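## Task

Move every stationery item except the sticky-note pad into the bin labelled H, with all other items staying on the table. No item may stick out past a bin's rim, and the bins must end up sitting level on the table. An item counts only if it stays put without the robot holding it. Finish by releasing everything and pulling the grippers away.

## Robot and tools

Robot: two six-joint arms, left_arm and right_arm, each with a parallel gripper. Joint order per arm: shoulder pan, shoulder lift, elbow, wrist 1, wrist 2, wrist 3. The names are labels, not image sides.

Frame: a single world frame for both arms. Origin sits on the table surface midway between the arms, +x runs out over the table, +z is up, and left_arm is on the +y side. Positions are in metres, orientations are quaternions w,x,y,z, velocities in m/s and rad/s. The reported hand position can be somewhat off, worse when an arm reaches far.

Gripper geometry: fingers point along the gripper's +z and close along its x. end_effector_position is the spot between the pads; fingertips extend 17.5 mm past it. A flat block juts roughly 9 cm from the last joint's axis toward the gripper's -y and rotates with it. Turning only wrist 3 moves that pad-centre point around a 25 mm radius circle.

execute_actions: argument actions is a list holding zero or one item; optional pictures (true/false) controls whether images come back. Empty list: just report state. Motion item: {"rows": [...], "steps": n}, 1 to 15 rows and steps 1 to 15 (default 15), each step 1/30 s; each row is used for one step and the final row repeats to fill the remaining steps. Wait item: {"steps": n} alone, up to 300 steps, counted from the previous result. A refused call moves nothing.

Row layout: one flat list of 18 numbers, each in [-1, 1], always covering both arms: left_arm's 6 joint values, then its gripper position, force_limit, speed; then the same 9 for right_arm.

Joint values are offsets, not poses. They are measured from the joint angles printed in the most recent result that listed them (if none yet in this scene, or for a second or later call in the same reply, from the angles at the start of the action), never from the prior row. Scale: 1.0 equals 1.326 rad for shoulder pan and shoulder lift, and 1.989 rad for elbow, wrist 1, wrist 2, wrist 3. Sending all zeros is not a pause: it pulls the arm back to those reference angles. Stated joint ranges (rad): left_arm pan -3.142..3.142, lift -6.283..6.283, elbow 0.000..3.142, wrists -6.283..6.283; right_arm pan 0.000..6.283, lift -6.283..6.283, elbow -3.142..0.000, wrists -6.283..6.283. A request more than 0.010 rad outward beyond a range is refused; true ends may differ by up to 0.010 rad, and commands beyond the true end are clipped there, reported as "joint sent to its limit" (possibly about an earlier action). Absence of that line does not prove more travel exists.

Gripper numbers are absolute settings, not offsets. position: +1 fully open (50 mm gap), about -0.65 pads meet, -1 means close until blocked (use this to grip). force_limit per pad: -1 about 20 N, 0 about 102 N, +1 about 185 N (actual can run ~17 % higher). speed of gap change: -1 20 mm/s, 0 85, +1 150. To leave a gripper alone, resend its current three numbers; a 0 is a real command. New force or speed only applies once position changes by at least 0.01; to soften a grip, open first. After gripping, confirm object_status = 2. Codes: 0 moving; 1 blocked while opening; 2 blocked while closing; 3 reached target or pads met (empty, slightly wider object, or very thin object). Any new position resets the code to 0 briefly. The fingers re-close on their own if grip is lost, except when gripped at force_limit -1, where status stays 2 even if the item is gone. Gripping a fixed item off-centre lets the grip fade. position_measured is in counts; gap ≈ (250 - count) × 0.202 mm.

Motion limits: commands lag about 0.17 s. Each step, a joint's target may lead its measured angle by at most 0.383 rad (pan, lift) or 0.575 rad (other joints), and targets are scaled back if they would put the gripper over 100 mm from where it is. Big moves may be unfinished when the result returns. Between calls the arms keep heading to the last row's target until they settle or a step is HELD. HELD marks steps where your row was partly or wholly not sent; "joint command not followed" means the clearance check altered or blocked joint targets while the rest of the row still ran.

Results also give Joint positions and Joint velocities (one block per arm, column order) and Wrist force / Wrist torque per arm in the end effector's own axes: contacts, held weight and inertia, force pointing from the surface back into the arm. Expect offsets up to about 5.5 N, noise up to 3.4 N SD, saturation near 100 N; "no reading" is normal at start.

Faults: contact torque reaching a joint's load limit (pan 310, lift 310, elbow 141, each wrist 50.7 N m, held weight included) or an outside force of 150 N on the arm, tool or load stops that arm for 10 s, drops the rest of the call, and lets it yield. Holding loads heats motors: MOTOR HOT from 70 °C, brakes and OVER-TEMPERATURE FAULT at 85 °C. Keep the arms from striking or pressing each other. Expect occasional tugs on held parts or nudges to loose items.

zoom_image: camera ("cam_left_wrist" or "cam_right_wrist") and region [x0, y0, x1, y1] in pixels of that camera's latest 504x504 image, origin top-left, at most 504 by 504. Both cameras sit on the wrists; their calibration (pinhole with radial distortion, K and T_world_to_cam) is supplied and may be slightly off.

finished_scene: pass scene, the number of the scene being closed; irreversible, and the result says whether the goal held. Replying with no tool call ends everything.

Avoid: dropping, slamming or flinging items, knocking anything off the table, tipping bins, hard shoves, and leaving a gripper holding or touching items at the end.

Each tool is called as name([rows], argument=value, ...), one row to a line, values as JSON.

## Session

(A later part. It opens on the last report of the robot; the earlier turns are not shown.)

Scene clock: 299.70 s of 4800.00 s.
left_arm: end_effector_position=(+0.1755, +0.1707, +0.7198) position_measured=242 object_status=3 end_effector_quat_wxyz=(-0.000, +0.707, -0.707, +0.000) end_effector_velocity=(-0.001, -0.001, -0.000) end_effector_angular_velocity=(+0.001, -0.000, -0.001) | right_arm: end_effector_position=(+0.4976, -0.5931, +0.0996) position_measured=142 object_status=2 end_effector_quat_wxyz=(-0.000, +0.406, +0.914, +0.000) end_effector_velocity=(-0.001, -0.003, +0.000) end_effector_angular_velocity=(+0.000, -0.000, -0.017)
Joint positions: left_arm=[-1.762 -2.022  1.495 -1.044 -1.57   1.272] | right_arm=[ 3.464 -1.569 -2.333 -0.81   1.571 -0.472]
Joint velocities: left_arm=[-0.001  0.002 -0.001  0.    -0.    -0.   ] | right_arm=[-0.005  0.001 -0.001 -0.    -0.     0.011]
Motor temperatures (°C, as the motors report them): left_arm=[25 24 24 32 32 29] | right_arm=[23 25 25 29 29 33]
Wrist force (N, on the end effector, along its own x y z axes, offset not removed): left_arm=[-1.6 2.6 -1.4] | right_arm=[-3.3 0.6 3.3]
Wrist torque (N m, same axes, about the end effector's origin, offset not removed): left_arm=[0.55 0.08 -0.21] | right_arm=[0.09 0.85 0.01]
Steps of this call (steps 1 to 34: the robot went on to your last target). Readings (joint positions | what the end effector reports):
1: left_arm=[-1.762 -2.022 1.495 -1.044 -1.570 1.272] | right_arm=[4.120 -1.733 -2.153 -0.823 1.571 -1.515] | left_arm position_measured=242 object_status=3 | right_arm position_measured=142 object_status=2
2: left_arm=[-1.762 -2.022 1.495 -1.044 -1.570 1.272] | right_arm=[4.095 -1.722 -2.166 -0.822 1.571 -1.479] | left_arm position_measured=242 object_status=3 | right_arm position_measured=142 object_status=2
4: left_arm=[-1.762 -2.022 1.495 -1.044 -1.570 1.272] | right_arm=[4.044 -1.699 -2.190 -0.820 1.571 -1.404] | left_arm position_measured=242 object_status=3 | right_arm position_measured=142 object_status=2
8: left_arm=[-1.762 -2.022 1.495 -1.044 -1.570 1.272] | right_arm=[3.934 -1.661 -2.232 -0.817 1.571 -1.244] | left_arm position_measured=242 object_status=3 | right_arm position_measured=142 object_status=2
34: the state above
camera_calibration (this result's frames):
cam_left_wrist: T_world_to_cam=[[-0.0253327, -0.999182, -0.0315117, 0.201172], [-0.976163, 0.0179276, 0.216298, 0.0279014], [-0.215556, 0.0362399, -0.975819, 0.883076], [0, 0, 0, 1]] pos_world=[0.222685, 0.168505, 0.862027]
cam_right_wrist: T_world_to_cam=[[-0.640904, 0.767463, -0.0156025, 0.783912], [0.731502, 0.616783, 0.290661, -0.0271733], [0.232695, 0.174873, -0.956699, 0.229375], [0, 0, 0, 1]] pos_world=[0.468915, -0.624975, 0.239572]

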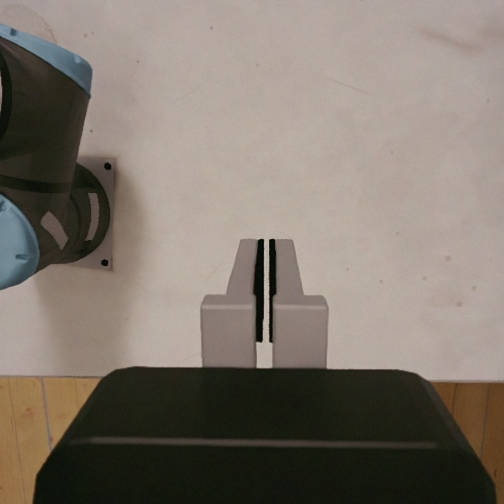

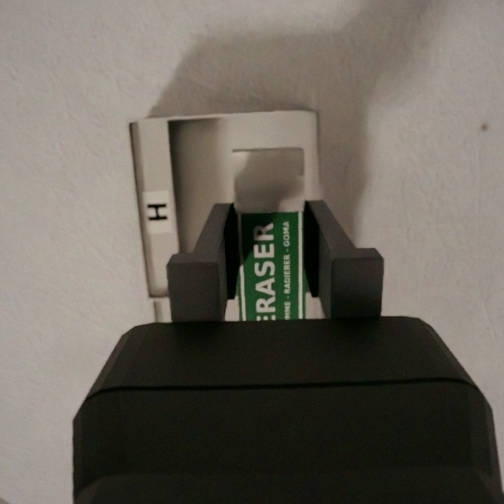

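execute_actions([
  {"rows": [[0,0,0,0,0,0,-0.6,-0.6,0,-0.001,-0.016,-0.006,0.016,0,-0.003,-1,-0.6,-0.2],[0,0,0,0,0,0,-0.6,-0.6,0,-0.002,-0.032,-0.012,0.033,0,-0.006,-1,-0.6,-0.2],[0,0,0,0,0,0,-0.6,-0.6,0,-0.003,-0.0477,-0.0173,0.0491,0,-0.008,-1,-0.6,-0.2]], "steps": 15},
])

zoom_image(camera="cam_right_wrist", region=[90, 80, 370, 330])

Scene clock: 335.30 s of 4800.00 s.
left_arm: end_effector_position=(+0.1755, +0.1707, +0.7198) position_measured=242 object_status=3 end_effector_quat_wxyz=(-0.000, +0.707, -0.707, +0.000) end_effector_velocity=(+0.000, +0.001, +0.001) end_effector_angular_velocity=(-0.002, +0.001, +0.000) | right_arm: end_effector_position=(+0.4961, -0.5960, +0.0604) position_measured=142 object_status=2 end_effector_quat_wxyz=(-0.000, +0.401, +0.916, +0.000) end_effector_velocity=(+0.000, +0.000, -0.004) end_effector_angular_velocity=(+0.000, -0.001, +0.001)
Joint positions: left_arm=[-1.762 -2.022  1.495 -1.044 -1.57   1.272] | right_arm=[ 3.46  -1.632 -2.368 -0.713  1.571 -0.488]
Joint velocities: left_arm=[ 0.    -0.001 -0.001  0.    -0.    -0.   ] | right_arm=[-0.    -0.007 -0.003  0.011 -0.    -0.001]
Motor temperatures (°C, as the motors report them): left_arm=[25 24 24 32 32 29] | right_arm=[23 25 25 29 29 33]
Wrist force (N, on the end effector, along its own x y z axes, offset not removed): left_arm=[-1.3 1.1 -0.7] | right_arm=[2.0 -1.5 0.9]
Wrist torque (N m, same axes, about the end effector's origin, offset not removed): left_arm=[0.29 0.05 -0.12] | right_arm=[-0.32 -0.28 -0.29]
Steps of this call (steps 1 to 15: the robot went on to your last target; steps 16 to 90: nothing new was sent; then 32.10 s passed at rest; steps 91 to 105: all 15 steps of this action). Readings (joint positions | what the end effector reports):
91: left_arm=[-1.762 -2.022 1.495 -1.044 -1.570 1.272] | right_arm=[3.463 -1.569 -2.334 -0.809 1.571 -0.471] | left_arm position_measured=242 object_status=3 | right_arm position_measured=142 object_status=2
92: left_arm=[-1.762 -2.022 1.495 -1.044 -1.570 1.272] | right_arm=[3.463 -1.573 -2.336 -0.804 1.571 -0.472] | left_arm position_measured=242 object_status=3 | right_arm position_measured=142 object_status=2
94: left_arm=[-1.762 -2.022 1.495 -1.044 -1.570 1.272] | right_arm=[3.462 -1.592 -2.347 -0.775 1.571 -0.478] | left_arm position_measured=242 object_status=3 | right_arm position_measured=142 object_status=2
98: left_arm=[-1.762 -2.022 1.495 -1.044 -1.570 1.272] | right_arm=[3.460 -1.623 -2.363 -0.726 1.571 -0.485] | left_arm position_measured=242 object_status=3 | right_arm position_measured=142 object_status=2
105: the state above
camera_calibration (this result's frames):
cam_left_wrist: T_world_to_cam=[[-0.0253326, -0.999182, -0.0315117, 0.201172], [-0.976163, 0.0179275, 0.216298, 0.0279015], [-0.215556, 0.0362399, -0.975819, 0.883076], [0, 0, 0, 1]] pos_world=[0.222685, 0.168505, 0.862027]
cam_right_wrist: T_world_to_cam=[[-0.649913, 0.759848, -0.0156136, 0.784442], [0.724168, 0.625368, 0.290682, -0.00414687], [0.230639, 0.177611, -0.956692, 0.19535], [0, 0, 0, 1]] pos_world=[0.467767, -0.62816, 0.200343]

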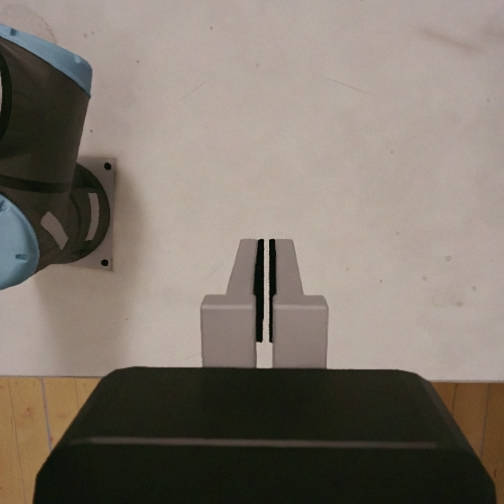

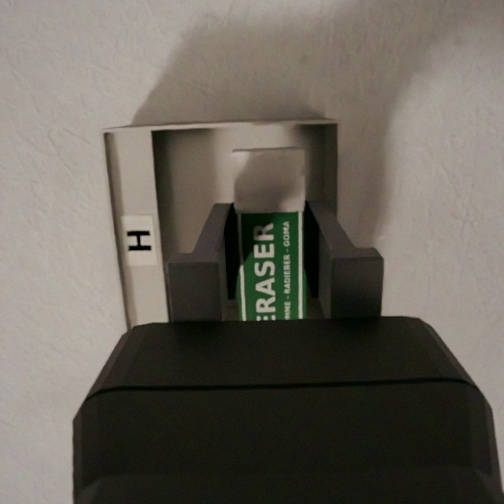

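Region (90, 80, 370, 330) of cam_right_wrist's 504x504 image, scaled by 1.800, with more detail than that image has; it fills the top 450 rows of this view, and the rest is white.

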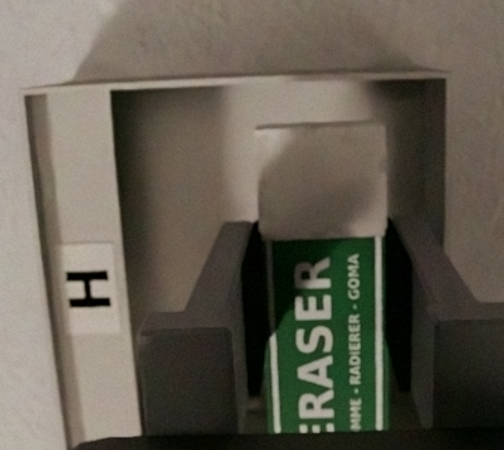

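execute_actions([
  {"rows": [[0,0,0,0,0,0,-0.6,-0.6,0,0.001,-0.01,-0.003,0.01,0,0.001,-1,-0.6,-0.2],[0,0,0,0,0,0,-0.6,-0.6,0,0.002,-0.02,-0.006,0.02,0,0.001,-1,-0.6,-0.2],[0,0,0,0,0,0,-0.6,-0.6,0,0.003,-0.031,-0.0095,0.03,0,0.002,-1,-0.6,-0.2],[0,0,0,0,0,0,-0.6,-0.6,0,0.0038,-0.0412,-0.0126,0.0401,0,0.0025,-1,-0.6,-0.2]], "steps": 15},
])

Scene clock: 356.17 s of 4800.00 s.
left_arm: end_effector_position=(+0.1755, +0.1707, +0.7198) position_measured=242 object_status=3 end_effector_quat_wxyz=(-0.000, +0.707, -0.707, +0.000) end_effector_velocity=(+0.000, -0.000, -0.001) end_effector_angular_velocity=(+0.002, -0.001, +0.001) | right_arm: end_effector_position=(+0.4941, -0.5938, +0.0294) position_measured=142 object_status=2 end_effector_quat_wxyz=(-0.000, +0.401, +0.916, +0.000) end_effector_velocity=(+0.001, +0.001, -0.003) end_effector_angular_velocity=(+0.001, -0.002, +0.000)
Joint positions: left_arm=[-1.762 -2.022  1.495 -1.044 -1.57   1.272] | right_arm=[ 3.465 -1.686 -2.392 -0.634  1.571 -0.483]
Joint velocities: left_arm=[ 0.001  0.001  0.002 -0.     0.    -0.   ] | right_arm=[ 0.001 -0.007 -0.001  0.011 -0.     0.001]
Motor temperatures (°C, as the motors report them): left_arm=[25 24 24 32 32 29] | right_arm=[23 25 25 29 29 33]
Wrist force (N, on the end effector, along its own x y z axes, offset not removed): left_arm=[-2.6 1.5 -0.5] | right_arm=[3.2 2.7 2.3]
Wrist torque (N m, same axes, about the end effector's origin, offset not removed): left_arm=[0.38 0.30 -0.22] | right_arm=[0.57 -0.26 -0.16]
Steps of this call (steps 1 to 15: the robot went on to your last target; steps 16 to 90: nothing new was sent; then 17.37 s passed at rest; steps 91 to 105: all 15 steps of this action). Readings (joint positions | what the end effector reports):
91: left_arm=[-1.762 -2.022 1.495 -1.044 -1.570 1.272] | right_arm=[3.460 -1.633 -2.368 -0.712 1.571 -0.488] | left_arm position_measured=242 object_status=3 | right_arm position_measured=142 object_status=2
92: left_arm=[-1.762 -2.022 1.495 -1.044 -1.570 1.272] | right_arm=[3.460 -1.635 -2.369 -0.708 1.571 -0.488] | left_arm position_measured=242 object_status=3 | right_arm position_measured=142 object_status=2
94: left_arm=[-1.762 -2.022 1.495 -1.044 -1.570 1.272] | right_arm=[3.461 -1.648 -2.375 -0.690 1.571 -0.486] | left_arm position_measured=242 object_status=3 | right_arm position_measured=142 object_status=2
98: left_arm=[-1.762 -2.022 1.495 -1.044 -1.570 1.272] | right_arm=[3.464 -1.677 -2.388 -0.648 1.571 -0.484] | left_arm position_measured=242 object_status=3 | right_arm position_measured=142 object_status=2
105: the state above
camera_calibration (this result's frames):
cam_left_wrist: T_world_to_cam=[[-0.0253329, -0.999182, -0.0315116, 0.201172], [-0.976163, 0.0179278, 0.216298, 0.0279015], [-0.215556, 0.0362399, -0.975819, 0.883076], [0, 0, 0, 1]] pos_world=[0.222685, 0.168505, 0.862027]
cam_right_wrist: T_world_to_cam=[[-0.649956, 0.759811, -0.0156406, 0.781016], [0.724114, 0.625405, 0.290737, 0.00495225], [0.230687, 0.177641, -0.956675, 0.165797], [0, 0, 0, 1]] pos_world=[0.465793, -0.625974, 0.169389]

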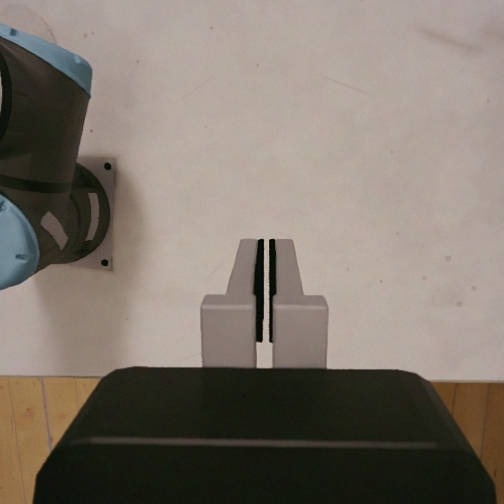

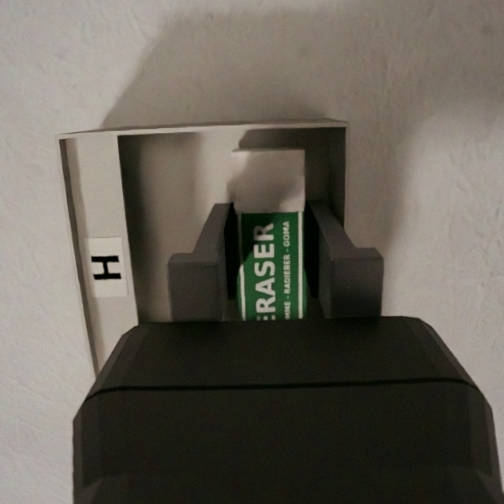

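execute_actions([
  {"rows": [[0,0,0,0,0,0,-0.6,-0.6,0,0,-0.0035,-0.00075,0.0031,0,0,-1,-0.6,-0.2]], "steps": 12},
], pictures=false)

Scene clock: 365.70 s of 4800.00 s.
left_arm: end_effector_position=(+0.1755, +0.1707, +0.7198) position_measured=242 object_status=3 end_effector_quat_wxyz=(-0.000, +0.707, -0.707, +0.000) end_effector_velocity=(-0.000, +0.000, -0.001) end_effector_angular_velocity=(+0.001, -0.000, -0.000) | right_arm: end_effector_position=(+0.4942, -0.5937, +0.0271) position_measured=142 object_status=2 end_effector_quat_wxyz=(-0.000, +0.401, +0.916, +0.000) end_effector_velocity=(-0.000, -0.000, -0.001) end_effector_angular_velocity=(-0.000, +0.000, -0.000)
Joint positions: left_arm=[-1.762 -2.022  1.495 -1.044 -1.57   1.272] | right_arm=[ 3.465 -1.69  -2.394 -0.628  1.571 -0.483]
Joint velocities: left_arm=[-0.    -0.     0.001 -0.    -0.     0.   ] | right_arm=[-0.    -0.001 -0.001  0.001 -0.    -0.   ]
Motor temperatures (°C, as the motors report them): left_arm=[25 24 24 32 32 29] | right_arm=[23 25 25 29 29 33]
Wrist force (N, on the end effector, along its own x y z axes, offset not removed): left_arm=[-4.5 2.0 -1.6] | right_arm=[7.6 -10.9 -27.2]
Wrist torque (N m, same axes, about the end effector's origin, offset not removed): left_arm=[0.52 0.58 -0.19] | right_arm=[-0.34 0.17 -0.04]
Steps of this call (steps 1 to 15: the robot went on to your last target; steps 16 to 90: nothing new was sent; then 6.13 s passed at rest; steps 91 to 102: all 12 steps of this action). Readings (joint positions | what the end effector reports):
91: left_arm=[-1.762 -2.022 1.495 -1.044 -1.570 1.272] | right_arm=[3.465 -1.687 -2.393 -0.633 1.571 -0.483] | left_arm position_measured=242 object_status=3 | right_arm position_measured=142 object_status=2
92: left_arm=[-1.762 -2.022 1.495 -1.044 -1.570 1.272] | right_arm=[3.465 -1.687 -2.393 -0.632 1.571 -0.483] | left_arm position_measured=242 object_status=3 | right_arm position_measured=142 object_status=2
94: left_arm=[-1.762 -2.022 1.495 -1.044 -1.570 1.272] | right_arm=[3.465 -1.689 -2.393 -0.630 1.571 -0.483] | left_arm position_measured=242 object_status=3 | right_arm position_measured=142 object_status=2
98: left_arm=[-1.762 -2.022 1.495 -1.044 -1.570 1.272] | right_arm=[3.465 -1.690 -2.394 -0.628 1.571 -0.483] | left_arm position_measured=242 object_status=3 | right_arm position_measured=142 object_status=2
102: the state above

execute_actions([
  {"rows": [[0,0,0,0,0,0,-0.6,-0.6,0,0,0.001,0.0002,-0.0009,0,0,0.2,-0.6,-0.4],[0,0,0,0,0,0,-0.6,-0.6,0,0,0.001,0.0002,-0.0009,0,0,0.2,-0.6,-0.4],[0,0,0,0,0,0,-0.6,-0.6,0,0,0.001,0.0002,-0.0009,0,0,0.2,-0.6,-0.4],[0,0,0,0,0,0,-0.6,-0.6,0,0,0.001,0.0002,-0.0009,0,0,0.2,-0.6,-0.4],[0,0,0,0,0,0,-0.6,-0.6,0,0,0.012,0.0027,-0.0107,0,0,0.2,-0.6,-0.4],[0,0,0,0,0,0,-0.6,-0.6,0,0,0.026,0.006,-0.0233,0,0,0.2,-0.6,-0.4],[0,0,0,0,0,0,-0.6,-0.6,0,0,0.042,0.01,-0.038,0,0,0.2,-0.6,-0.4],[0,0,0,0,0,0,-0.6,-0.6,0,0,0.06,0.015,-0.055,0,0,0.2,-0.6,-0.4],[0,0,0,0,0,0,-0.6,-0.6,0,0,0.078,0.0205,-0.0725,0,0,0.2,-0.6,-0.4],[0,0,0,0,0,0,-0.6,-0.6,0,0,0.096,0.0266,-0.0905,0,0,0.2,-0.6,-0.4],[0,0,0,0,0,0,-0.6,-0.6,0,0,0.096,0.0266,-0.0905,0,0,0.2,-0.6,-0.4],[0,0,0,0,0,0,-0.6,-0.6,0,0.015,0.08,0.045,-0.097,0,0.015,0.2,-0.6,-0.4],[0,0,0,0,0,0,-0.6,-0.6,0,0.035,0.06,0.065,-0.103,0,0.03,0.2,-0.6,-0.4],[0,0,0,0,0,0,-0.6,-0.6,0,0.055,0.035,0.087,-0.108,0,0.05,0.45,-0.6,-0.4],[0,0,0,0,0,0,-0.6,-0.6,0,0.3239,-0.2824,0.3622,-0.1742,0,0.2929,0.45,-0.6,-0.4]], "steps": 15},
])

execute_actions([
  {"steps": 36},
])

Scene clock: 400.73 s of 4800.00 s.
left_arm: end_effector_position=(+0.1755, +0.1707, +0.7198) position_measured=242 object_status=3 end_effector_quat_wxyz=(-0.000, +0.707, -0.707, +0.000) end_effector_velocity=(-0.000, +0.000, +0.001) end_effector_angular_velocity=(-0.001, +0.001, -0.001) | right_arm: end_effector_position=(+0.5151, -0.5735, +0.0963) position_measured=109 object_status=0 end_effector_quat_wxyz=(-0.000, +0.404, +0.915, +0.000) end_effector_velocity=(+0.365, +0.372, +0.164) end_effector_angular_velocity=(+0.003, -0.009, -0.141)
Joint positions: left_arm=[-1.762 -2.022  1.495 -1.044 -1.57   1.272] | right_arm=[ 3.49  -1.603 -2.307 -0.802  1.571 -0.45 ]
Joint velocities: left_arm=[-0.    -0.    -0.001 -0.    -0.     0.   ] | right_arm=[ 0.454 -0.344  0.758 -0.404 -0.     0.595]
Motor temperatures (°C, as the motors report them): left_arm=[25 24 24 32 32 29] | right_arm=[23 25 25 29 29 33]
Wrist force (N, on the end effector, along its own x y z axes, offset not removed): left_arm=[-4.1 2.1 -2.5] | right_arm=[-0.5 -8.1 2.0]
Wrist torque (N m, same axes, about the end effector's origin, offset not removed): left_arm=[0.46 0.56 -0.16] | right_arm=[-1.21 0.32 -0.01]
Steps of this call (steps 1 to 15: the robot went on to your last target; steps 16 to 90: nothing new was sent; then 31.53 s passed at rest; steps 91 to 105: all 15 steps of this action). Readings (joint positions | what the end effector reports):
91: left_arm=[-1.762 -2.022 1.495 -1.044 -1.570 1.272] | right_arm=[3.465 -1.691 -2.394 -0.628 1.571 -0.483] | left_arm position_measured=242 object_status=3 | right_arm position_measured=138 object_status=0
92: left_arm=[-1.762 -2.022 1.495 -1.044 -1.570 1.272] | right_arm=[3.465 -1.690 -2.394 -0.628 1.571 -0.483] | left_arm position_measured=242 object_status=3 | right_arm position_measured=128 object_status=0
94: left_arm=[-1.762 -2.022 1.495 -1.044 -1.570 1.272] | right_arm=[3.465 -1.690 -2.394 -0.629 1.571 -0.483] | left_arm position_measured=242 object_status=3 | right_arm position_measured=123 object_status=0
98: left_arm=[-1.762 -2.022 1.495 -1.044 -1.570 1.272] | right_arm=[3.465 -1.670 -2.387 -0.655 1.571 -0.483] | left_arm position_measured=242 object_status=3 | right_arm position_measured=123 object_status=0
105: the state above
camera_calibration (this result's frames):
cam_left_wrist: T_world_to_cam=[[-0.0253327, -0.999182, -0.0315116, 0.201172], [-0.976163, 0.0179276, 0.216298, 0.0279015], [-0.215556, 0.0362399, -0.975819, 0.883076], [0, 0, 0, 1]] pos_world=[0.222685, 0.168505, 0.862027]
cam_right_wrist: T_world_to_cam=[[-0.644121, 0.764766, -0.0155655, 0.780111], [0.728932, 0.619855, 0.290582, -0.0479984], [0.231876, 0.175824, -0.956723, 0.219681], [0, 0, 0, 1]] pos_world=[0.486534, -0.605475, 0.236265]

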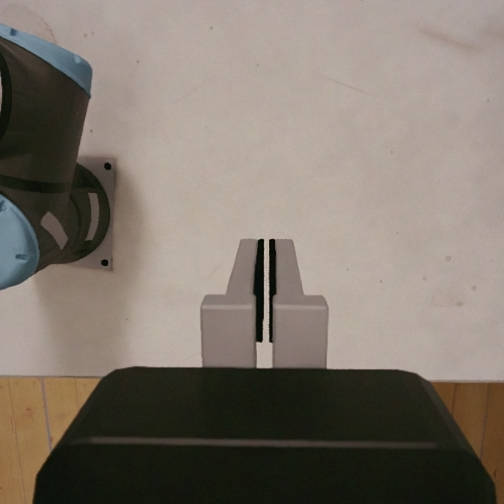

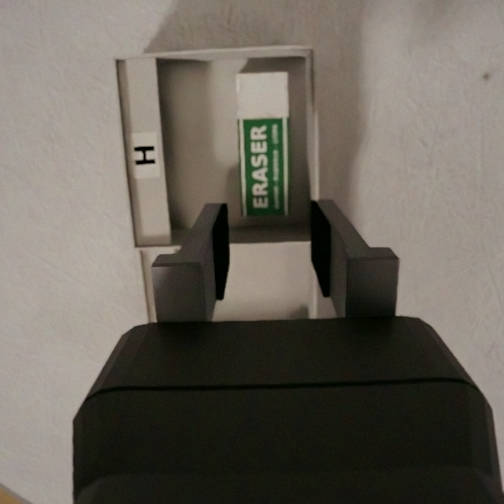

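Scene clock: 401.93 s of 4800.00 s.
left_arm: end_effector_position=(+0.1755, +0.1707, +0.7198) position_measured=242 object_status=3 end_effector_quat_wxyz=(-0.000, +0.707, -0.707, +0.000) end_effector_velocity=(-0.000, +0.000, +0.000) end_effector_angular_velocity=(-0.000, +0.000, -0.001) | right_arm: end_effector_position=(+0.7263, -0.1305, +0.0996) position_measured=85 object_status=3 end_effector_quat_wxyz=(-0.000, +0.470, +0.883, +0.000) end_effector_velocity=(+0.002, +0.003, +0.001) end_effector_angular_velocity=(+0.001, -0.001, -0.003)
Joint positions: left_arm=[-1.762 -2.022  1.495 -1.044 -1.57   1.272] | right_arm=[ 3.894 -2.064 -1.674 -0.974  1.571  0.1  ]
Joint velocities: left_arm=[-0.    -0.    -0.    -0.    -0.     0.001] | right_arm=[ 0.001 -0.003  0.005 -0.001  0.     0.004]
Motor temperatures (°C, as the motors report them): left_arm=[25 24 24 32 32 29] | right_arm=[23 25 25 29 29 33]
Wrist force (N, on the end effector, along its own x y z axes, offset not removed): left_arm=[-0.8 1.3 -2.3] | right_arm=[1.6 3.5 1.1]
Wrist torque (N m, same axes, about the end effector's origin, offset not removed): left_arm=[0.35 -0.10 -0.19] | right_arm=[0.66 -0.03 -0.09]
Steps of this call (steps 1 to 36: the robot went on to your last target). Readings (joint positions | what the end effector reports):
1: left_arm=[-1.762 -2.022 1.495 -1.044 -1.570 1.272] | right_arm=[3.507 -1.618 -2.281 -0.812 1.571 -0.426] | left_arm position_measured=242 object_status=3 | right_arm position_measured=99 object_status=0
2: left_arm=[-1.762 -2.022 1.495 -1.044 -1.570 1.272] | right_arm=[3.525 -1.637 -2.254 -0.820 1.571 -0.400] | left_arm position_measured=242 object_status=3 | right_arm position_measured=90 object_status=0
4: left_arm=[-1.762 -2.022 1.495 -1.044 -1.570 1.272] | right_arm=[3.561 -1.673 -2.201 -0.835 1.571 -0.352] | left_arm position_measured=242 object_status=3 | right_arm position_measured=85 object_status=0
8: left_arm=[-1.762 -2.022 1.495 -1.044 -1.570 1.272] | right_arm=[3.628 -1.750 -2.096 -0.864 1.571 -0.262] | left_arm position_measured=242 object_status=3 | right_arm position_measured=85 object_status=0
36: the state above
camera_calibration (this result's frames):
cam_left_wrist: T_world_to_cam=[[-0.0253327, -0.999182, -0.0315118, 0.201172], [-0.976163, 0.0179276, 0.216298, 0.0279015], [-0.215556, 0.03624, -0.975819, 0.883076], [0, 0, 0, 1]] pos_world=[0.222685, 0.168505, 0.862027]
cam_right_wrist: T_world_to_cam=[[-0.526563, 0.849994, -0.0155709, 0.503192], [0.811161, 0.50782, 0.290064, -0.551756], [0.25446, 0.140106, -0.956881, 0.0749231], [0, 0, 0, 1]] pos_world=[0.69346, -0.158014, 0.239572]

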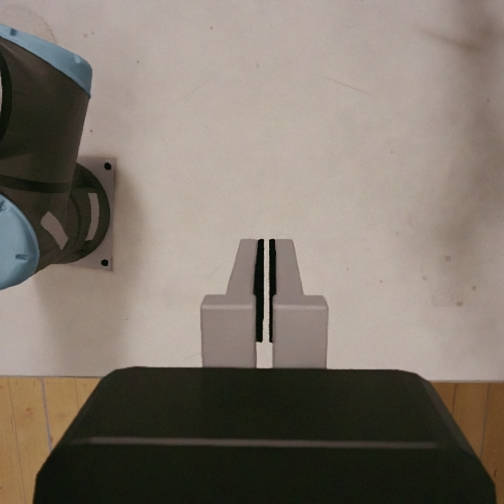

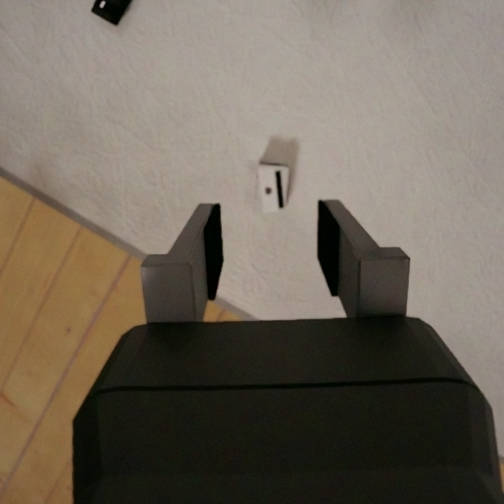

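zoom_image(camera="cam_right_wrist", region=[210, 120, 330, 240])

Region (210, 120, 330, 240) of cam_right_wrist's 504x504 image, scaled by 4.200, with more detail than that image has.

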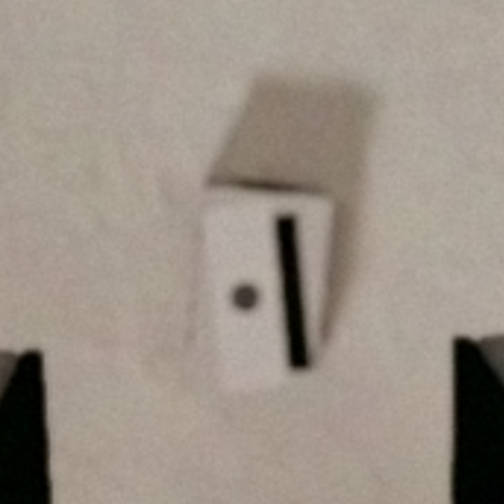

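execute_actions([
  {"rows": [[0,0,0,0,0,0,-0.6,-0.6,0,-0.0009,-0.0135,-0.006,0.015,0,0.03,0.45,-0.6,-0.4],[0,0,0,0,0,0,-0.6,-0.6,0,-0.0009,-0.027,-0.0115,0.03,0,0.06,0.45,-0.6,-0.4],[0,0,0,0,0,0,-0.6,-0.6,0,-0.0009,-0.0405,-0.0173,0.0445,0,0.074,0.45,-0.6,-0.4],[0,0,0,0,0,0,-0.6,-0.6,0,-0.0009,-0.0542,-0.0231,0.0593,0,0.074,0.45,-0.6,-0.4]], "steps": 15},
], pictures=false)

execute_actions([
  {"steps": 4},
])

zoom_image(camera="cam_right_wrist", region=[190, 160, 350, 320])

Scene clock: 428.13 s of 4800.00 s.
left_arm: end_effector_position=(+0.1755, +0.1707, +0.7198) position_measured=242 object_status=3 end_effector_quat_wxyz=(-0.000, +0.707, -0.707, +0.000) end_effector_velocity=(-0.000, -0.001, -0.000) end_effector_angular_velocity=(+0.001, -0.000, +0.002) | right_arm: end_effector_position=(+0.7228, -0.1301, +0.0249) position_measured=85 object_status=3 end_effector_quat_wxyz=(-0.000, +0.533, +0.846, +0.000) end_effector_velocity=(-0.001, -0.001, -0.010) end_effector_angular_velocity=(+0.000, -0.000, -0.017)
Joint positions: left_arm=[-1.762 -2.022  1.495 -1.044 -1.57   1.272] | right_arm=[ 3.893 -2.135 -1.719 -0.858  1.571  0.245]
Joint velocities: left_arm=[ 0.     0.001 -0.    -0.    -0.    -0.001] | right_arm=[-0.001 -0.009 -0.008  0.017  0.     0.017]
Motor temperatures (°C, as the motors report them): left_arm=[25 24 24 32 32 29] | right_arm=[23 25 25 29 29 33]
Wrist force (N, on the end effector, along its own x y z axes, offset not removed): left_arm=[-0.4 1.5 0.4] | right_arm=[1.9 2.8 -1.3]
Wrist torque (N m, same axes, about the end effector's origin, offset not removed): left_arm=[0.45 -0.03 -0.24] | right_arm=[0.42 -0.19 -0.14]
Steps of this call (steps 1 to 15: the robot went on to your last target; steps 16 to 90: nothing new was sent; then 22.70 s passed at rest; steps 91 to 105: all 15 steps of this action). Readings (joint positions | what the end effector reports):
91: left_arm=[-1.762 -2.022 1.495 -1.044 -1.570 1.272] | right_arm=[3.894 -2.065 -1.673 -0.974 1.571 0.100] | left_arm position_measured=242 object_status=3 | right_arm position_measured=85 object_status=3
92: left_arm=[-1.762 -2.022 1.495 -1.044 -1.570 1.272] | right_arm=[3.894 -2.068 -1.675 -0.969 1.571 0.107] | left_arm position_measured=242 object_status=3 | right_arm position_measured=85 object_status=3
94: left_arm=[-1.762 -2.022 1.495 -1.044 -1.570 1.272] | right_arm=[3.894 -2.085 -1.686 -0.943 1.571 0.153] | left_arm position_measured=242 object_status=3 | right_arm position_measured=85 object_status=3
98: left_arm=[-1.762 -2.022 1.495 -1.044 -1.570 1.272] | right_arm=[3.893 -2.124 -1.712 -0.879 1.571 0.226] | left_arm position_measured=242 object_status=3 | right_arm position_measured=85 object_status=3
105: the state above

Scene clock: 428.27 s of 4800.00 s.
left_arm: end_effector_position=(+0.1755, +0.1707, +0.7198) position_measured=242 object_status=3 end_effector_quat_wxyz=(-0.000, +0.707, -0.707, +0.000) end_effector_velocity=(-0.000, -0.001, -0.000) end_effector_angular_velocity=(+0.001, -0.000, -0.001) | right_arm: end_effector_position=(+0.7227, -0.1301, +0.0243) position_measured=85 object_status=3 end_effector_quat_wxyz=(-0.000, +0.534, +0.846, +0.000) end_effector_velocity=(+0.001, +0.000, -0.002) end_effector_angular_velocity=(+0.001, -0.001, -0.004)
Joint positions: left_arm=[-1.762 -2.022  1.495 -1.044 -1.57   1.272] | right_arm=[ 3.893 -2.136 -1.719 -0.857  1.571  0.246]
Joint velocities: left_arm=[ 0.     0.002 -0.    -0.    -0.     0.001] | right_arm=[-0.001 -0.002 -0.     0.004 -0.     0.004]
Motor temperatures (°C, as the motors report them): left_arm=[25 24 24 32 32 29] | right_arm=[23 25 25 29 29 33]
Wrist force (N, on the end effector, along its own x y z axes, offset not removed): left_arm=[-0.7 2.7 -0.9] | right_arm=[-1.1 -1.5 -1.2]
Wrist torque (N m, same axes, about the end effector's origin, offset not removed): left_arm=[0.57 -0.05 -0.20] | right_arm=[-0.58 0.43 -0.09]
Steps of this call (steps 1 to 4: the robot went on to your last target). Readings (joint positions | what the end effector reports):
1: left_arm=[-1.762 -2.022 1.495 -1.044 -1.570 1.272] | right_arm=[3.893 -2.136 -1.719 -0.858 1.571 0.246] | left_arm position_measured=242 object_status=3 | right_arm position_measured=85 object_status=3
2: left_arm=[-1.762 -2.022 1.495 -1.044 -1.570 1.272] | right_arm=[3.893 -2.136 -1.719 -0.857 1.571 0.246] | left_arm position_measured=242 object_status=3 | right_arm position_measured=85 object_status=3
4: the state above
camera_calibration (this result's frames):
cam_left_wrist: T_world_to_cam=[[-0.0253325, -0.999182, -0.031512, 0.201172], [-0.976163, 0.0179273, 0.216298, 0.0279016], [-0.215556, 0.0362402, -0.975819, 0.883076], [0, 0, 0, 1]] pos_world=[0.222685, 0.168505, 0.862027]
cam_right_wrist: T_world_to_cam=[[-0.395455, 0.918354, -0.0155636, 0.413925], [0.877147, 0.382629, 0.290186, -0.591207], [0.272449, 0.101104, -0.956844, -0.0143609], [0, 0, 0, 1]] pos_world=[0.686177, -0.152465, 0.164261]

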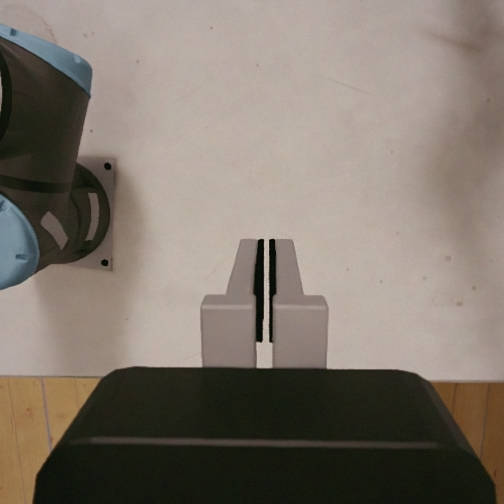

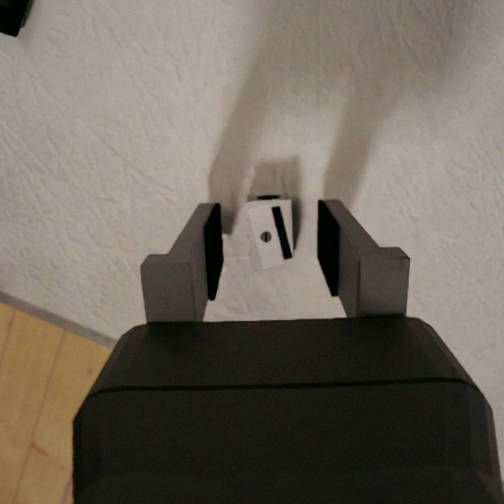

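Region (190, 160, 350, 320) of cam_right_wrist's 504x504 image, scaled by 3.150, with more detail than that image has.

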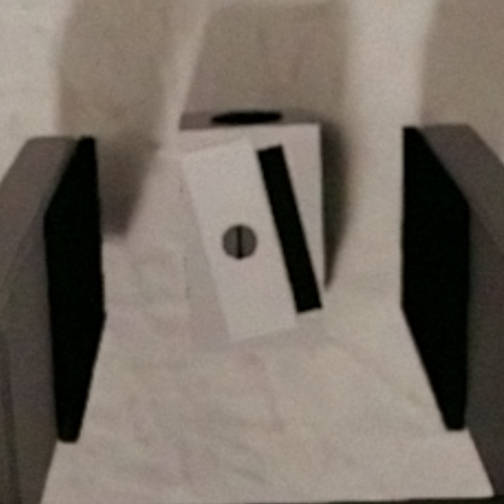

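execute_actions([
  {"rows": [[0,0,0,0,0,0,-0.6,-0.6,0,0,-0.003,-0.0008,0.0028,0,0,0.45,-0.6,-0.4],[0,0,0,0,0,0,-0.6,-0.6,0,0,-0.003,-0.0008,0.0028,0,0,0.45,-0.6,-0.4],[0,0,0,0,0,0,-0.6,-0.6,0,0,-0.003,-0.0008,0.0028,0,0,0.45,-0.6,-0.4],[0,0,0,0,0,0,-0.6,-0.6,0,0,-0.003,-0.0008,0.0028,0,0,-1,-0.6,-0.2]], "steps": 15},
], pictures=false)

execute_actions([
  {"steps": 6},
])

Scene clock: 439.73 s of 4800.00 s.
left_arm: end_effector_position=(+0.1755, +0.1707, +0.7198) position_measured=242 object_status=3 end_effector_quat_wxyz=(-0.000, +0.707, -0.707, +0.000) end_effector_velocity=(-0.000, -0.001, -0.001) end_effector_angular_velocity=(+0.002, -0.000, +0.001) | right_arm: end_effector_position=(+0.7227, -0.1302, +0.0206) position_measured=183 object_status=0 end_effector_quat_wxyz=(-0.000, +0.534, +0.846, +0.000) end_effector_velocity=(-0.000, -0.001, -0.001) end_effector_angular_velocity=(-0.001, +0.001, -0.002)
Joint positions: left_arm=[-1.762 -2.022  1.495 -1.044 -1.57   1.272] | right_arm=[ 3.893 -2.14  -1.721 -0.851  1.571  0.246]
Joint velocities: left_arm=[ 0.     0.001  0.    -0.    -0.    -0.001] | right_arm=[-0.001 -0.    -0.001  0.     0.     0.001]
Motor temperatures (°C, as the motors report them): left_arm=[25 24 24 32 32 29] | right_arm=[23 25 25 29 29 33]
Wrist force (N, on the end effector, along its own x y z axes, offset not removed): left_arm=[-0.5 0.3 -0.8] | right_arm=[-4.5 0.2 -2.3]
Wrist torque (N m, same axes, about the end effector's origin, offset not removed): left_arm=[0.17 -0.14 -0.26] | right_arm=[0.06 0.92 0.02]
Steps of this call (steps 1 to 15: the robot went on to your last target; steps 16 to 90: nothing new was sent; then 7.97 s passed at rest; steps 91 to 105: all 15 steps of this action). Readings (joint positions | what the end effector reports):
91: left_arm=[-1.762 -2.022 1.495 -1.044 -1.570 1.272] | right_arm=[3.893 -2.136 -1.720 -0.856 1.571 0.247] | left_arm position_measured=242 object_status=3 | right_arm position_measured=85 object_status=3
92: left_arm=[-1.762 -2.022 1.495 -1.044 -1.570 1.272] | right_arm=[3.893 -2.137 -1.720 -0.855 1.571 0.247] | left_arm position_measured=242 object_status=3 | right_arm position_measured=85 object_status=3
94: left_arm=[-1.762 -2.022 1.495 -1.044 -1.570 1.272] | right_arm=[3.893 -2.139 -1.721 -0.853 1.571 0.247] | left_arm position_measured=242 object_status=3 | right_arm position_measured=90 object_status=0
98: left_arm=[-1.762 -2.022 1.495 -1.044 -1.570 1.272] | right_arm=[3.893 -2.140 -1.721 -0.852 1.571 0.247] | left_arm position_measured=242 object_status=3 | right_arm position_measured=138 object_status=0
105: the state above

Scene clock: 439.93 s of 4800.00 s.
left_arm: end_effector_position=(+0.1755, +0.1707, +0.7198) position_measured=242 object_status=3 end_effector_quat_wxyz=(-0.000, +0.707, -0.707, +0.000) end_effector_velocity=(+0.000, +0.000, -0.000) end_effector_angular_velocity=(+0.000, -0.000, -0.001) | right_arm: end_effector_position=(+0.7227, -0.1302, +0.0206) position_measured=183 object_status=2 end_effector_quat_wxyz=(-0.000, +0.534, +0.846, +0.000) end_effector_velocity=(+0.000, -0.000, +0.000) end_effector_angular_velocity=(+0.000, -0.000, -0.000)
Joint positions: left_arm=[-1.762 -2.022  1.495 -1.044 -1.57   1.272] | right_arm=[ 3.893 -2.14  -1.721 -0.851  1.571  0.246]
Joint velocities: left_arm=[-0.    -0.001  0.001 -0.     0.     0.001] | right_arm=[-0. -0.  0.  0. -0. -0.]
Motor temperatures (°C, as the motors report them): left_arm=[25 24 24 32 32 29] | right_arm=[23 25 25 29 29 33]
Wrist force (N, on the end effector, along its own x y z axes, offset not removed): left_arm=[-2.6 1.7 -0.9] | right_arm=[-1.1 -3.3 -1.0]
Wrist torque (N m, same axes, about the end effector's origin, offset not removed): left_arm=[0.41 0.32 -0.23] | right_arm=[-0.58 0.43 -0.26]
Steps of this call (steps 1 to 6: the robot went on to your last target). Readings (joint positions | what the end effector reports):
1: left_arm=[-1.762 -2.022 1.495 -1.044 -1.570 1.272] | right_arm=[3.893 -2.140 -1.721 -0.851 1.571 0.246] | left_arm position_measured=242 object_status=3 | right_arm position_measured=183 object_status=0
2: left_arm=[-1.762 -2.022 1.495 -1.044 -1.570 1.272] | right_arm=[3.893 -2.140 -1.721 -0.851 1.571 0.246] | left_arm position_measured=242 object_status=3 | right_arm position_measured=183 object_status=0
4: left_arm=[-1.762 -2.022 1.495 -1.044 -1.570 1.272] | right_arm=[3.893 -2.140 -1.721 -0.851 1.571 0.246] | left_arm position_measured=242 object_status=3 | right_arm position_measured=183 object_status=2
6: the state above
camera_calibration (this result's frames):
cam_left_wrist: T_world_to_cam=[[-0.0253327, -0.999182, -0.0315118, 0.201172], [-0.976163, 0.0179276, 0.216298, 0.0279015], [-0.215556, 0.03624, -0.975819, 0.883076], [0, 0, 0, 1]] pos_world=[0.222685, 0.168505, 0.862027]
cam_right_wrist: T_world_to_cam=[[-0.395436, 0.918362, -0.0155549, 0.413873], [0.877148, 0.382606, 0.290215, -0.590121], [0.272473, 0.101117, -0.956835, -0.0178965], [0, 0, 0, 1]] pos_world=[0.68616, -0.152492, 0.160575]

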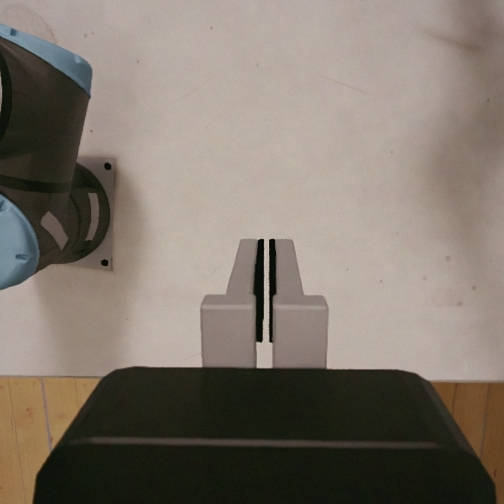

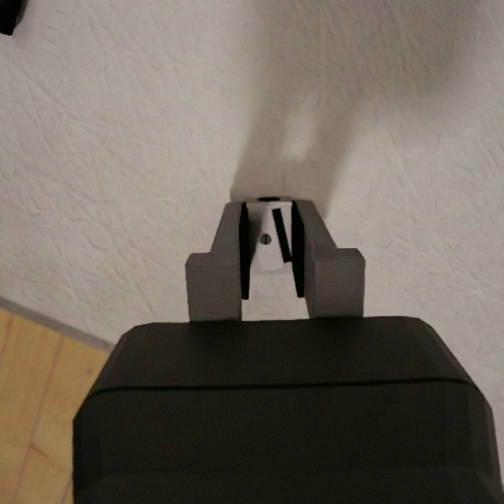

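execute_actions([
  {"rows": [[0,0,0,0,0,0,-0.6,-0.6,0,0,0.01,0.004,-0.011,0,0,-1,-0.6,-0.2],[0,0,0,0,0,0,-0.6,-0.6,0,0,0.023,0.009,-0.024,0,0,-1,-0.6,-0.2],[0,0,0,0,0,0,-0.6,-0.6,0,0,0.037,0.015,-0.039,0,0.01,-1,-0.6,-0.2],[0,0,0,0,0,0,-0.6,-0.6,0,-0.005,0.051,0.02,-0.054,0,0.02,-1,-0.6,-0.2],[0,0,0,0,0,0,-0.6,-0.6,0,-0.012,0.066,0.022,-0.066,0,0.035,-1,-0.6,-0.2],[0,0,0,0,0,0,-0.6,-0.6,0,-0.025,0.08,0.012,-0.064,0,0.05,-1,-0.6,-0.2],[0,0,0,0,0,0,-0.6,-0.6,0,-0.04,0.096,-0.006,-0.058,0,0.065,-1,-0.6,-0.2],[0,0,0,0,0,0,-0.6,-0.6,0,-0.056,0.11,-0.02,-0.053,0,0.08,-1,-0.6,-0.2],[0,0,0,0,0,0,-0.6,-0.6,0,-0.072,0.122,-0.032,-0.049,0,0.095,-1,-0.6,-0.2],[0,0,0,0,0,0,-0.6,-0.6,0,-0.4018,0.3876,-0.2964,0.0378,0,0.371,-1,-0.6,-0.2]], "steps": 15},
], pictures=false)

execute_actions([
  {"steps": 32},
])

zoom_image(camera="cam_right_wrist", region=[140, 70, 400, 330])

Scene clock: 463.13 s of 4800.00 s.
left_arm: end_effector_position=(+0.1755, +0.1707, +0.7198) position_measured=242 object_status=3 end_effector_quat_wxyz=(-0.000, +0.707, -0.707, +0.000) end_effector_velocity=(-0.000, -0.000, -0.000) end_effector_angular_velocity=(+0.001, -0.000, +0.002) | right_arm: end_effector_position=(+0.7008, -0.2773, +0.1065) position_measured=183 object_status=2 end_effector_quat_wxyz=(+0.000, +0.684, +0.730, +0.003) end_effector_velocity=(-0.158, -0.591, +0.015) end_effector_angular_velocity=(+0.009, -0.006, -1.351)
Joint positions: left_arm=[-1.762 -2.022  1.495 -1.044 -1.57   1.272] | right_arm=[ 3.755 -1.94  -1.854 -0.913  1.571  0.489]
Joint velocities: left_arm=[ 0.     0.001 -0.     0.     0.    -0.001] | right_arm=[-0.564  0.51  -0.726  0.226  0.     0.787]
Motor temperatures (°C, as the motors report them): left_arm=[25 24 24 32 32 29] | right_arm=[23 25 25 29 29 33]
Wrist force (N, on the end effector, along its own x y z axes, offset not removed): left_arm=[-1.3 1.4 -2.5] | right_arm=[-1.3 0.2 -2.3]
Wrist torque (N m, same axes, about the end effector's origin, offset not removed): left_arm=[0.37 0.10 -0.22] | right_arm=[0.04 0.44 -0.28]
Steps of this call (steps 1 to 15: the robot went on to your last target; steps 16 to 90: nothing new was sent; then 19.70 s passed at rest; steps 91 to 105: all 15 steps of this action). Readings (joint positions | what the end effector reports):
91: left_arm=[-1.762 -2.022 1.495 -1.044 -1.570 1.272] | right_arm=[3.893 -2.140 -1.721 -0.851 1.571 0.246] | left_arm position_measured=242 object_status=3 | right_arm position_measured=183 object_status=2
92: left_arm=[-1.762 -2.022 1.495 -1.044 -1.570 1.272] | right_arm=[3.893 -2.138 -1.720 -0.855 1.571 0.246] | left_arm position_measured=242 object_status=3 | right_arm position_measured=183 object_status=2
94: left_arm=[-1.762 -2.022 1.495 -1.044 -1.570 1.272] | right_arm=[3.893 -2.123 -1.711 -0.878 1.571 0.250] | left_arm position_measured=242 object_status=3 | right_arm position_measured=183 object_status=2
98: left_arm=[-1.762 -2.022 1.495 -1.044 -1.570 1.272] | right_arm=[3.873 -2.064 -1.699 -0.947 1.571 0.308] | left_arm position_measured=242 object_status=3 | right_arm position_measured=183 object_status=2
105: the state above

Scene clock: 464.20 s of 4800.00 s.
left_arm: end_effector_position=(+0.1755, +0.1707, +0.7198) position_measured=242 object_status=3 end_effector_quat_wxyz=(-0.000, +0.707, -0.707, +0.000) end_effector_velocity=(+0.000, +0.001, +0.000) end_effector_angular_velocity=(-0.001, +0.000, -0.000) | right_arm: end_effector_position=(+0.5141, -0.6123, +0.0849) position_measured=183 object_status=2 end_effector_quat_wxyz=(-0.000, +0.931, +0.364, -0.000) end_effector_velocity=(-0.001, -0.001, -0.000) end_effector_angular_velocity=(+0.000, -0.000, -0.006)
Joint positions: left_arm=[-1.762 -2.022  1.495 -1.044 -1.57   1.272] | right_arm=[ 3.36  -1.626 -2.31  -0.776  1.571  0.984]
Joint velocities: left_arm=[-0.    -0.002  0.001 -0.    -0.    -0.   ] | right_arm=[-0.002  0.001 -0.002  0.     0.     0.004]
Motor temperatures (°C, as the motors report them): left_arm=[25 24 24 32 32 29] | right_arm=[23 25 25 29 29 33]
Wrist force (N, on the end effector, along its own x y z axes, offset not removed): left_arm=[-2.0 0.8 -1.1] | right_arm=[-4.5 3.4 -0.4]
Wrist torque (N m, same axes, about the end effector's origin, offset not removed): left_arm=[0.20 0.17 -0.15] | right_arm=[0.59 1.00 0.15]
Steps of this call (steps 1 to 32: the robot went on to your last target). Readings (joint positions | what the end effector reports):
1: left_arm=[-1.762 -2.022 1.495 -1.044 -1.570 1.272] | right_arm=[3.736 -1.923 -1.878 -0.906 1.571 0.515] | left_arm position_measured=242 object_status=3 | right_arm position_measured=183 object_status=2
2: left_arm=[-1.762 -2.022 1.495 -1.044 -1.570 1.272] | right_arm=[3.716 -1.906 -1.902 -0.899 1.571 0.541] | left_arm position_measured=242 object_status=3 | right_arm position_measured=183 object_status=2
4: left_arm=[-1.762 -2.022 1.495 -1.044 -1.570 1.272] | right_arm=[3.675 -1.874 -1.948 -0.884 1.571 0.591] | left_arm position_measured=242 object_status=3 | right_arm position_measured=183 object_status=2
8: left_arm=[-1.762 -2.022 1.495 -1.044 -1.570 1.272] | right_arm=[3.593 -1.809 -2.042 -0.855 1.571 0.692] | left_arm position_measured=242 object_status=3 | right_arm position_measured=183 object_status=2
32: the state above
camera_calibration (this result's frames):
cam_left_wrist: T_world_to_cam=[[-0.0253328, -0.999182, -0.0315117, 0.201172], [-0.976163, 0.0179277, 0.216298, 0.0279016], [-0.215556, 0.03624, -0.975819, 0.883076], [0, 0, 0, 1]] pos_world=[0.222685, 0.168505, 0.862027]
cam_right_wrist: T_world_to_cam=[[0.760018, 0.649702, -0.0161323, 0.0166381], [0.625471, -0.72448, 0.289681, -0.789751], [0.176519, -0.230253, -0.956987, -0.00432259], [0, 0, 0, 1]] pos_world=[0.482084, -0.583964, 0.224908]

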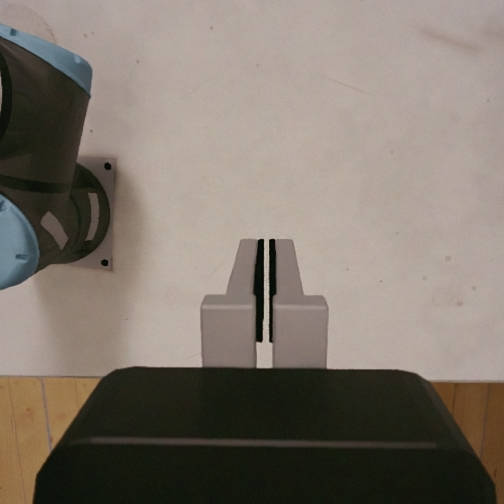

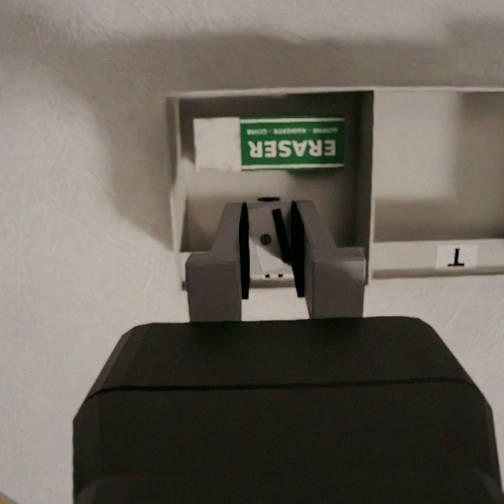

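Region (140, 70, 400, 330) of cam_right_wrist's 504x504 image, scaled by 1.938, with more detail than that image has.

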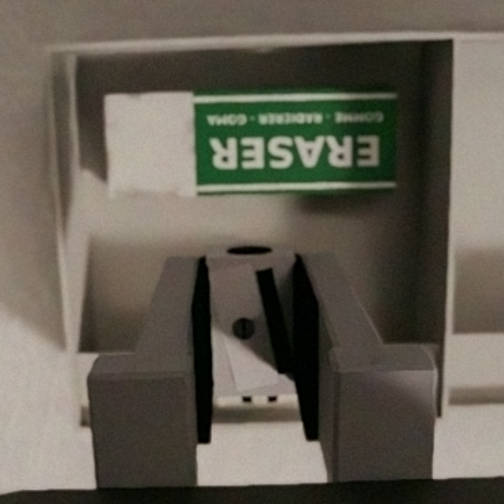

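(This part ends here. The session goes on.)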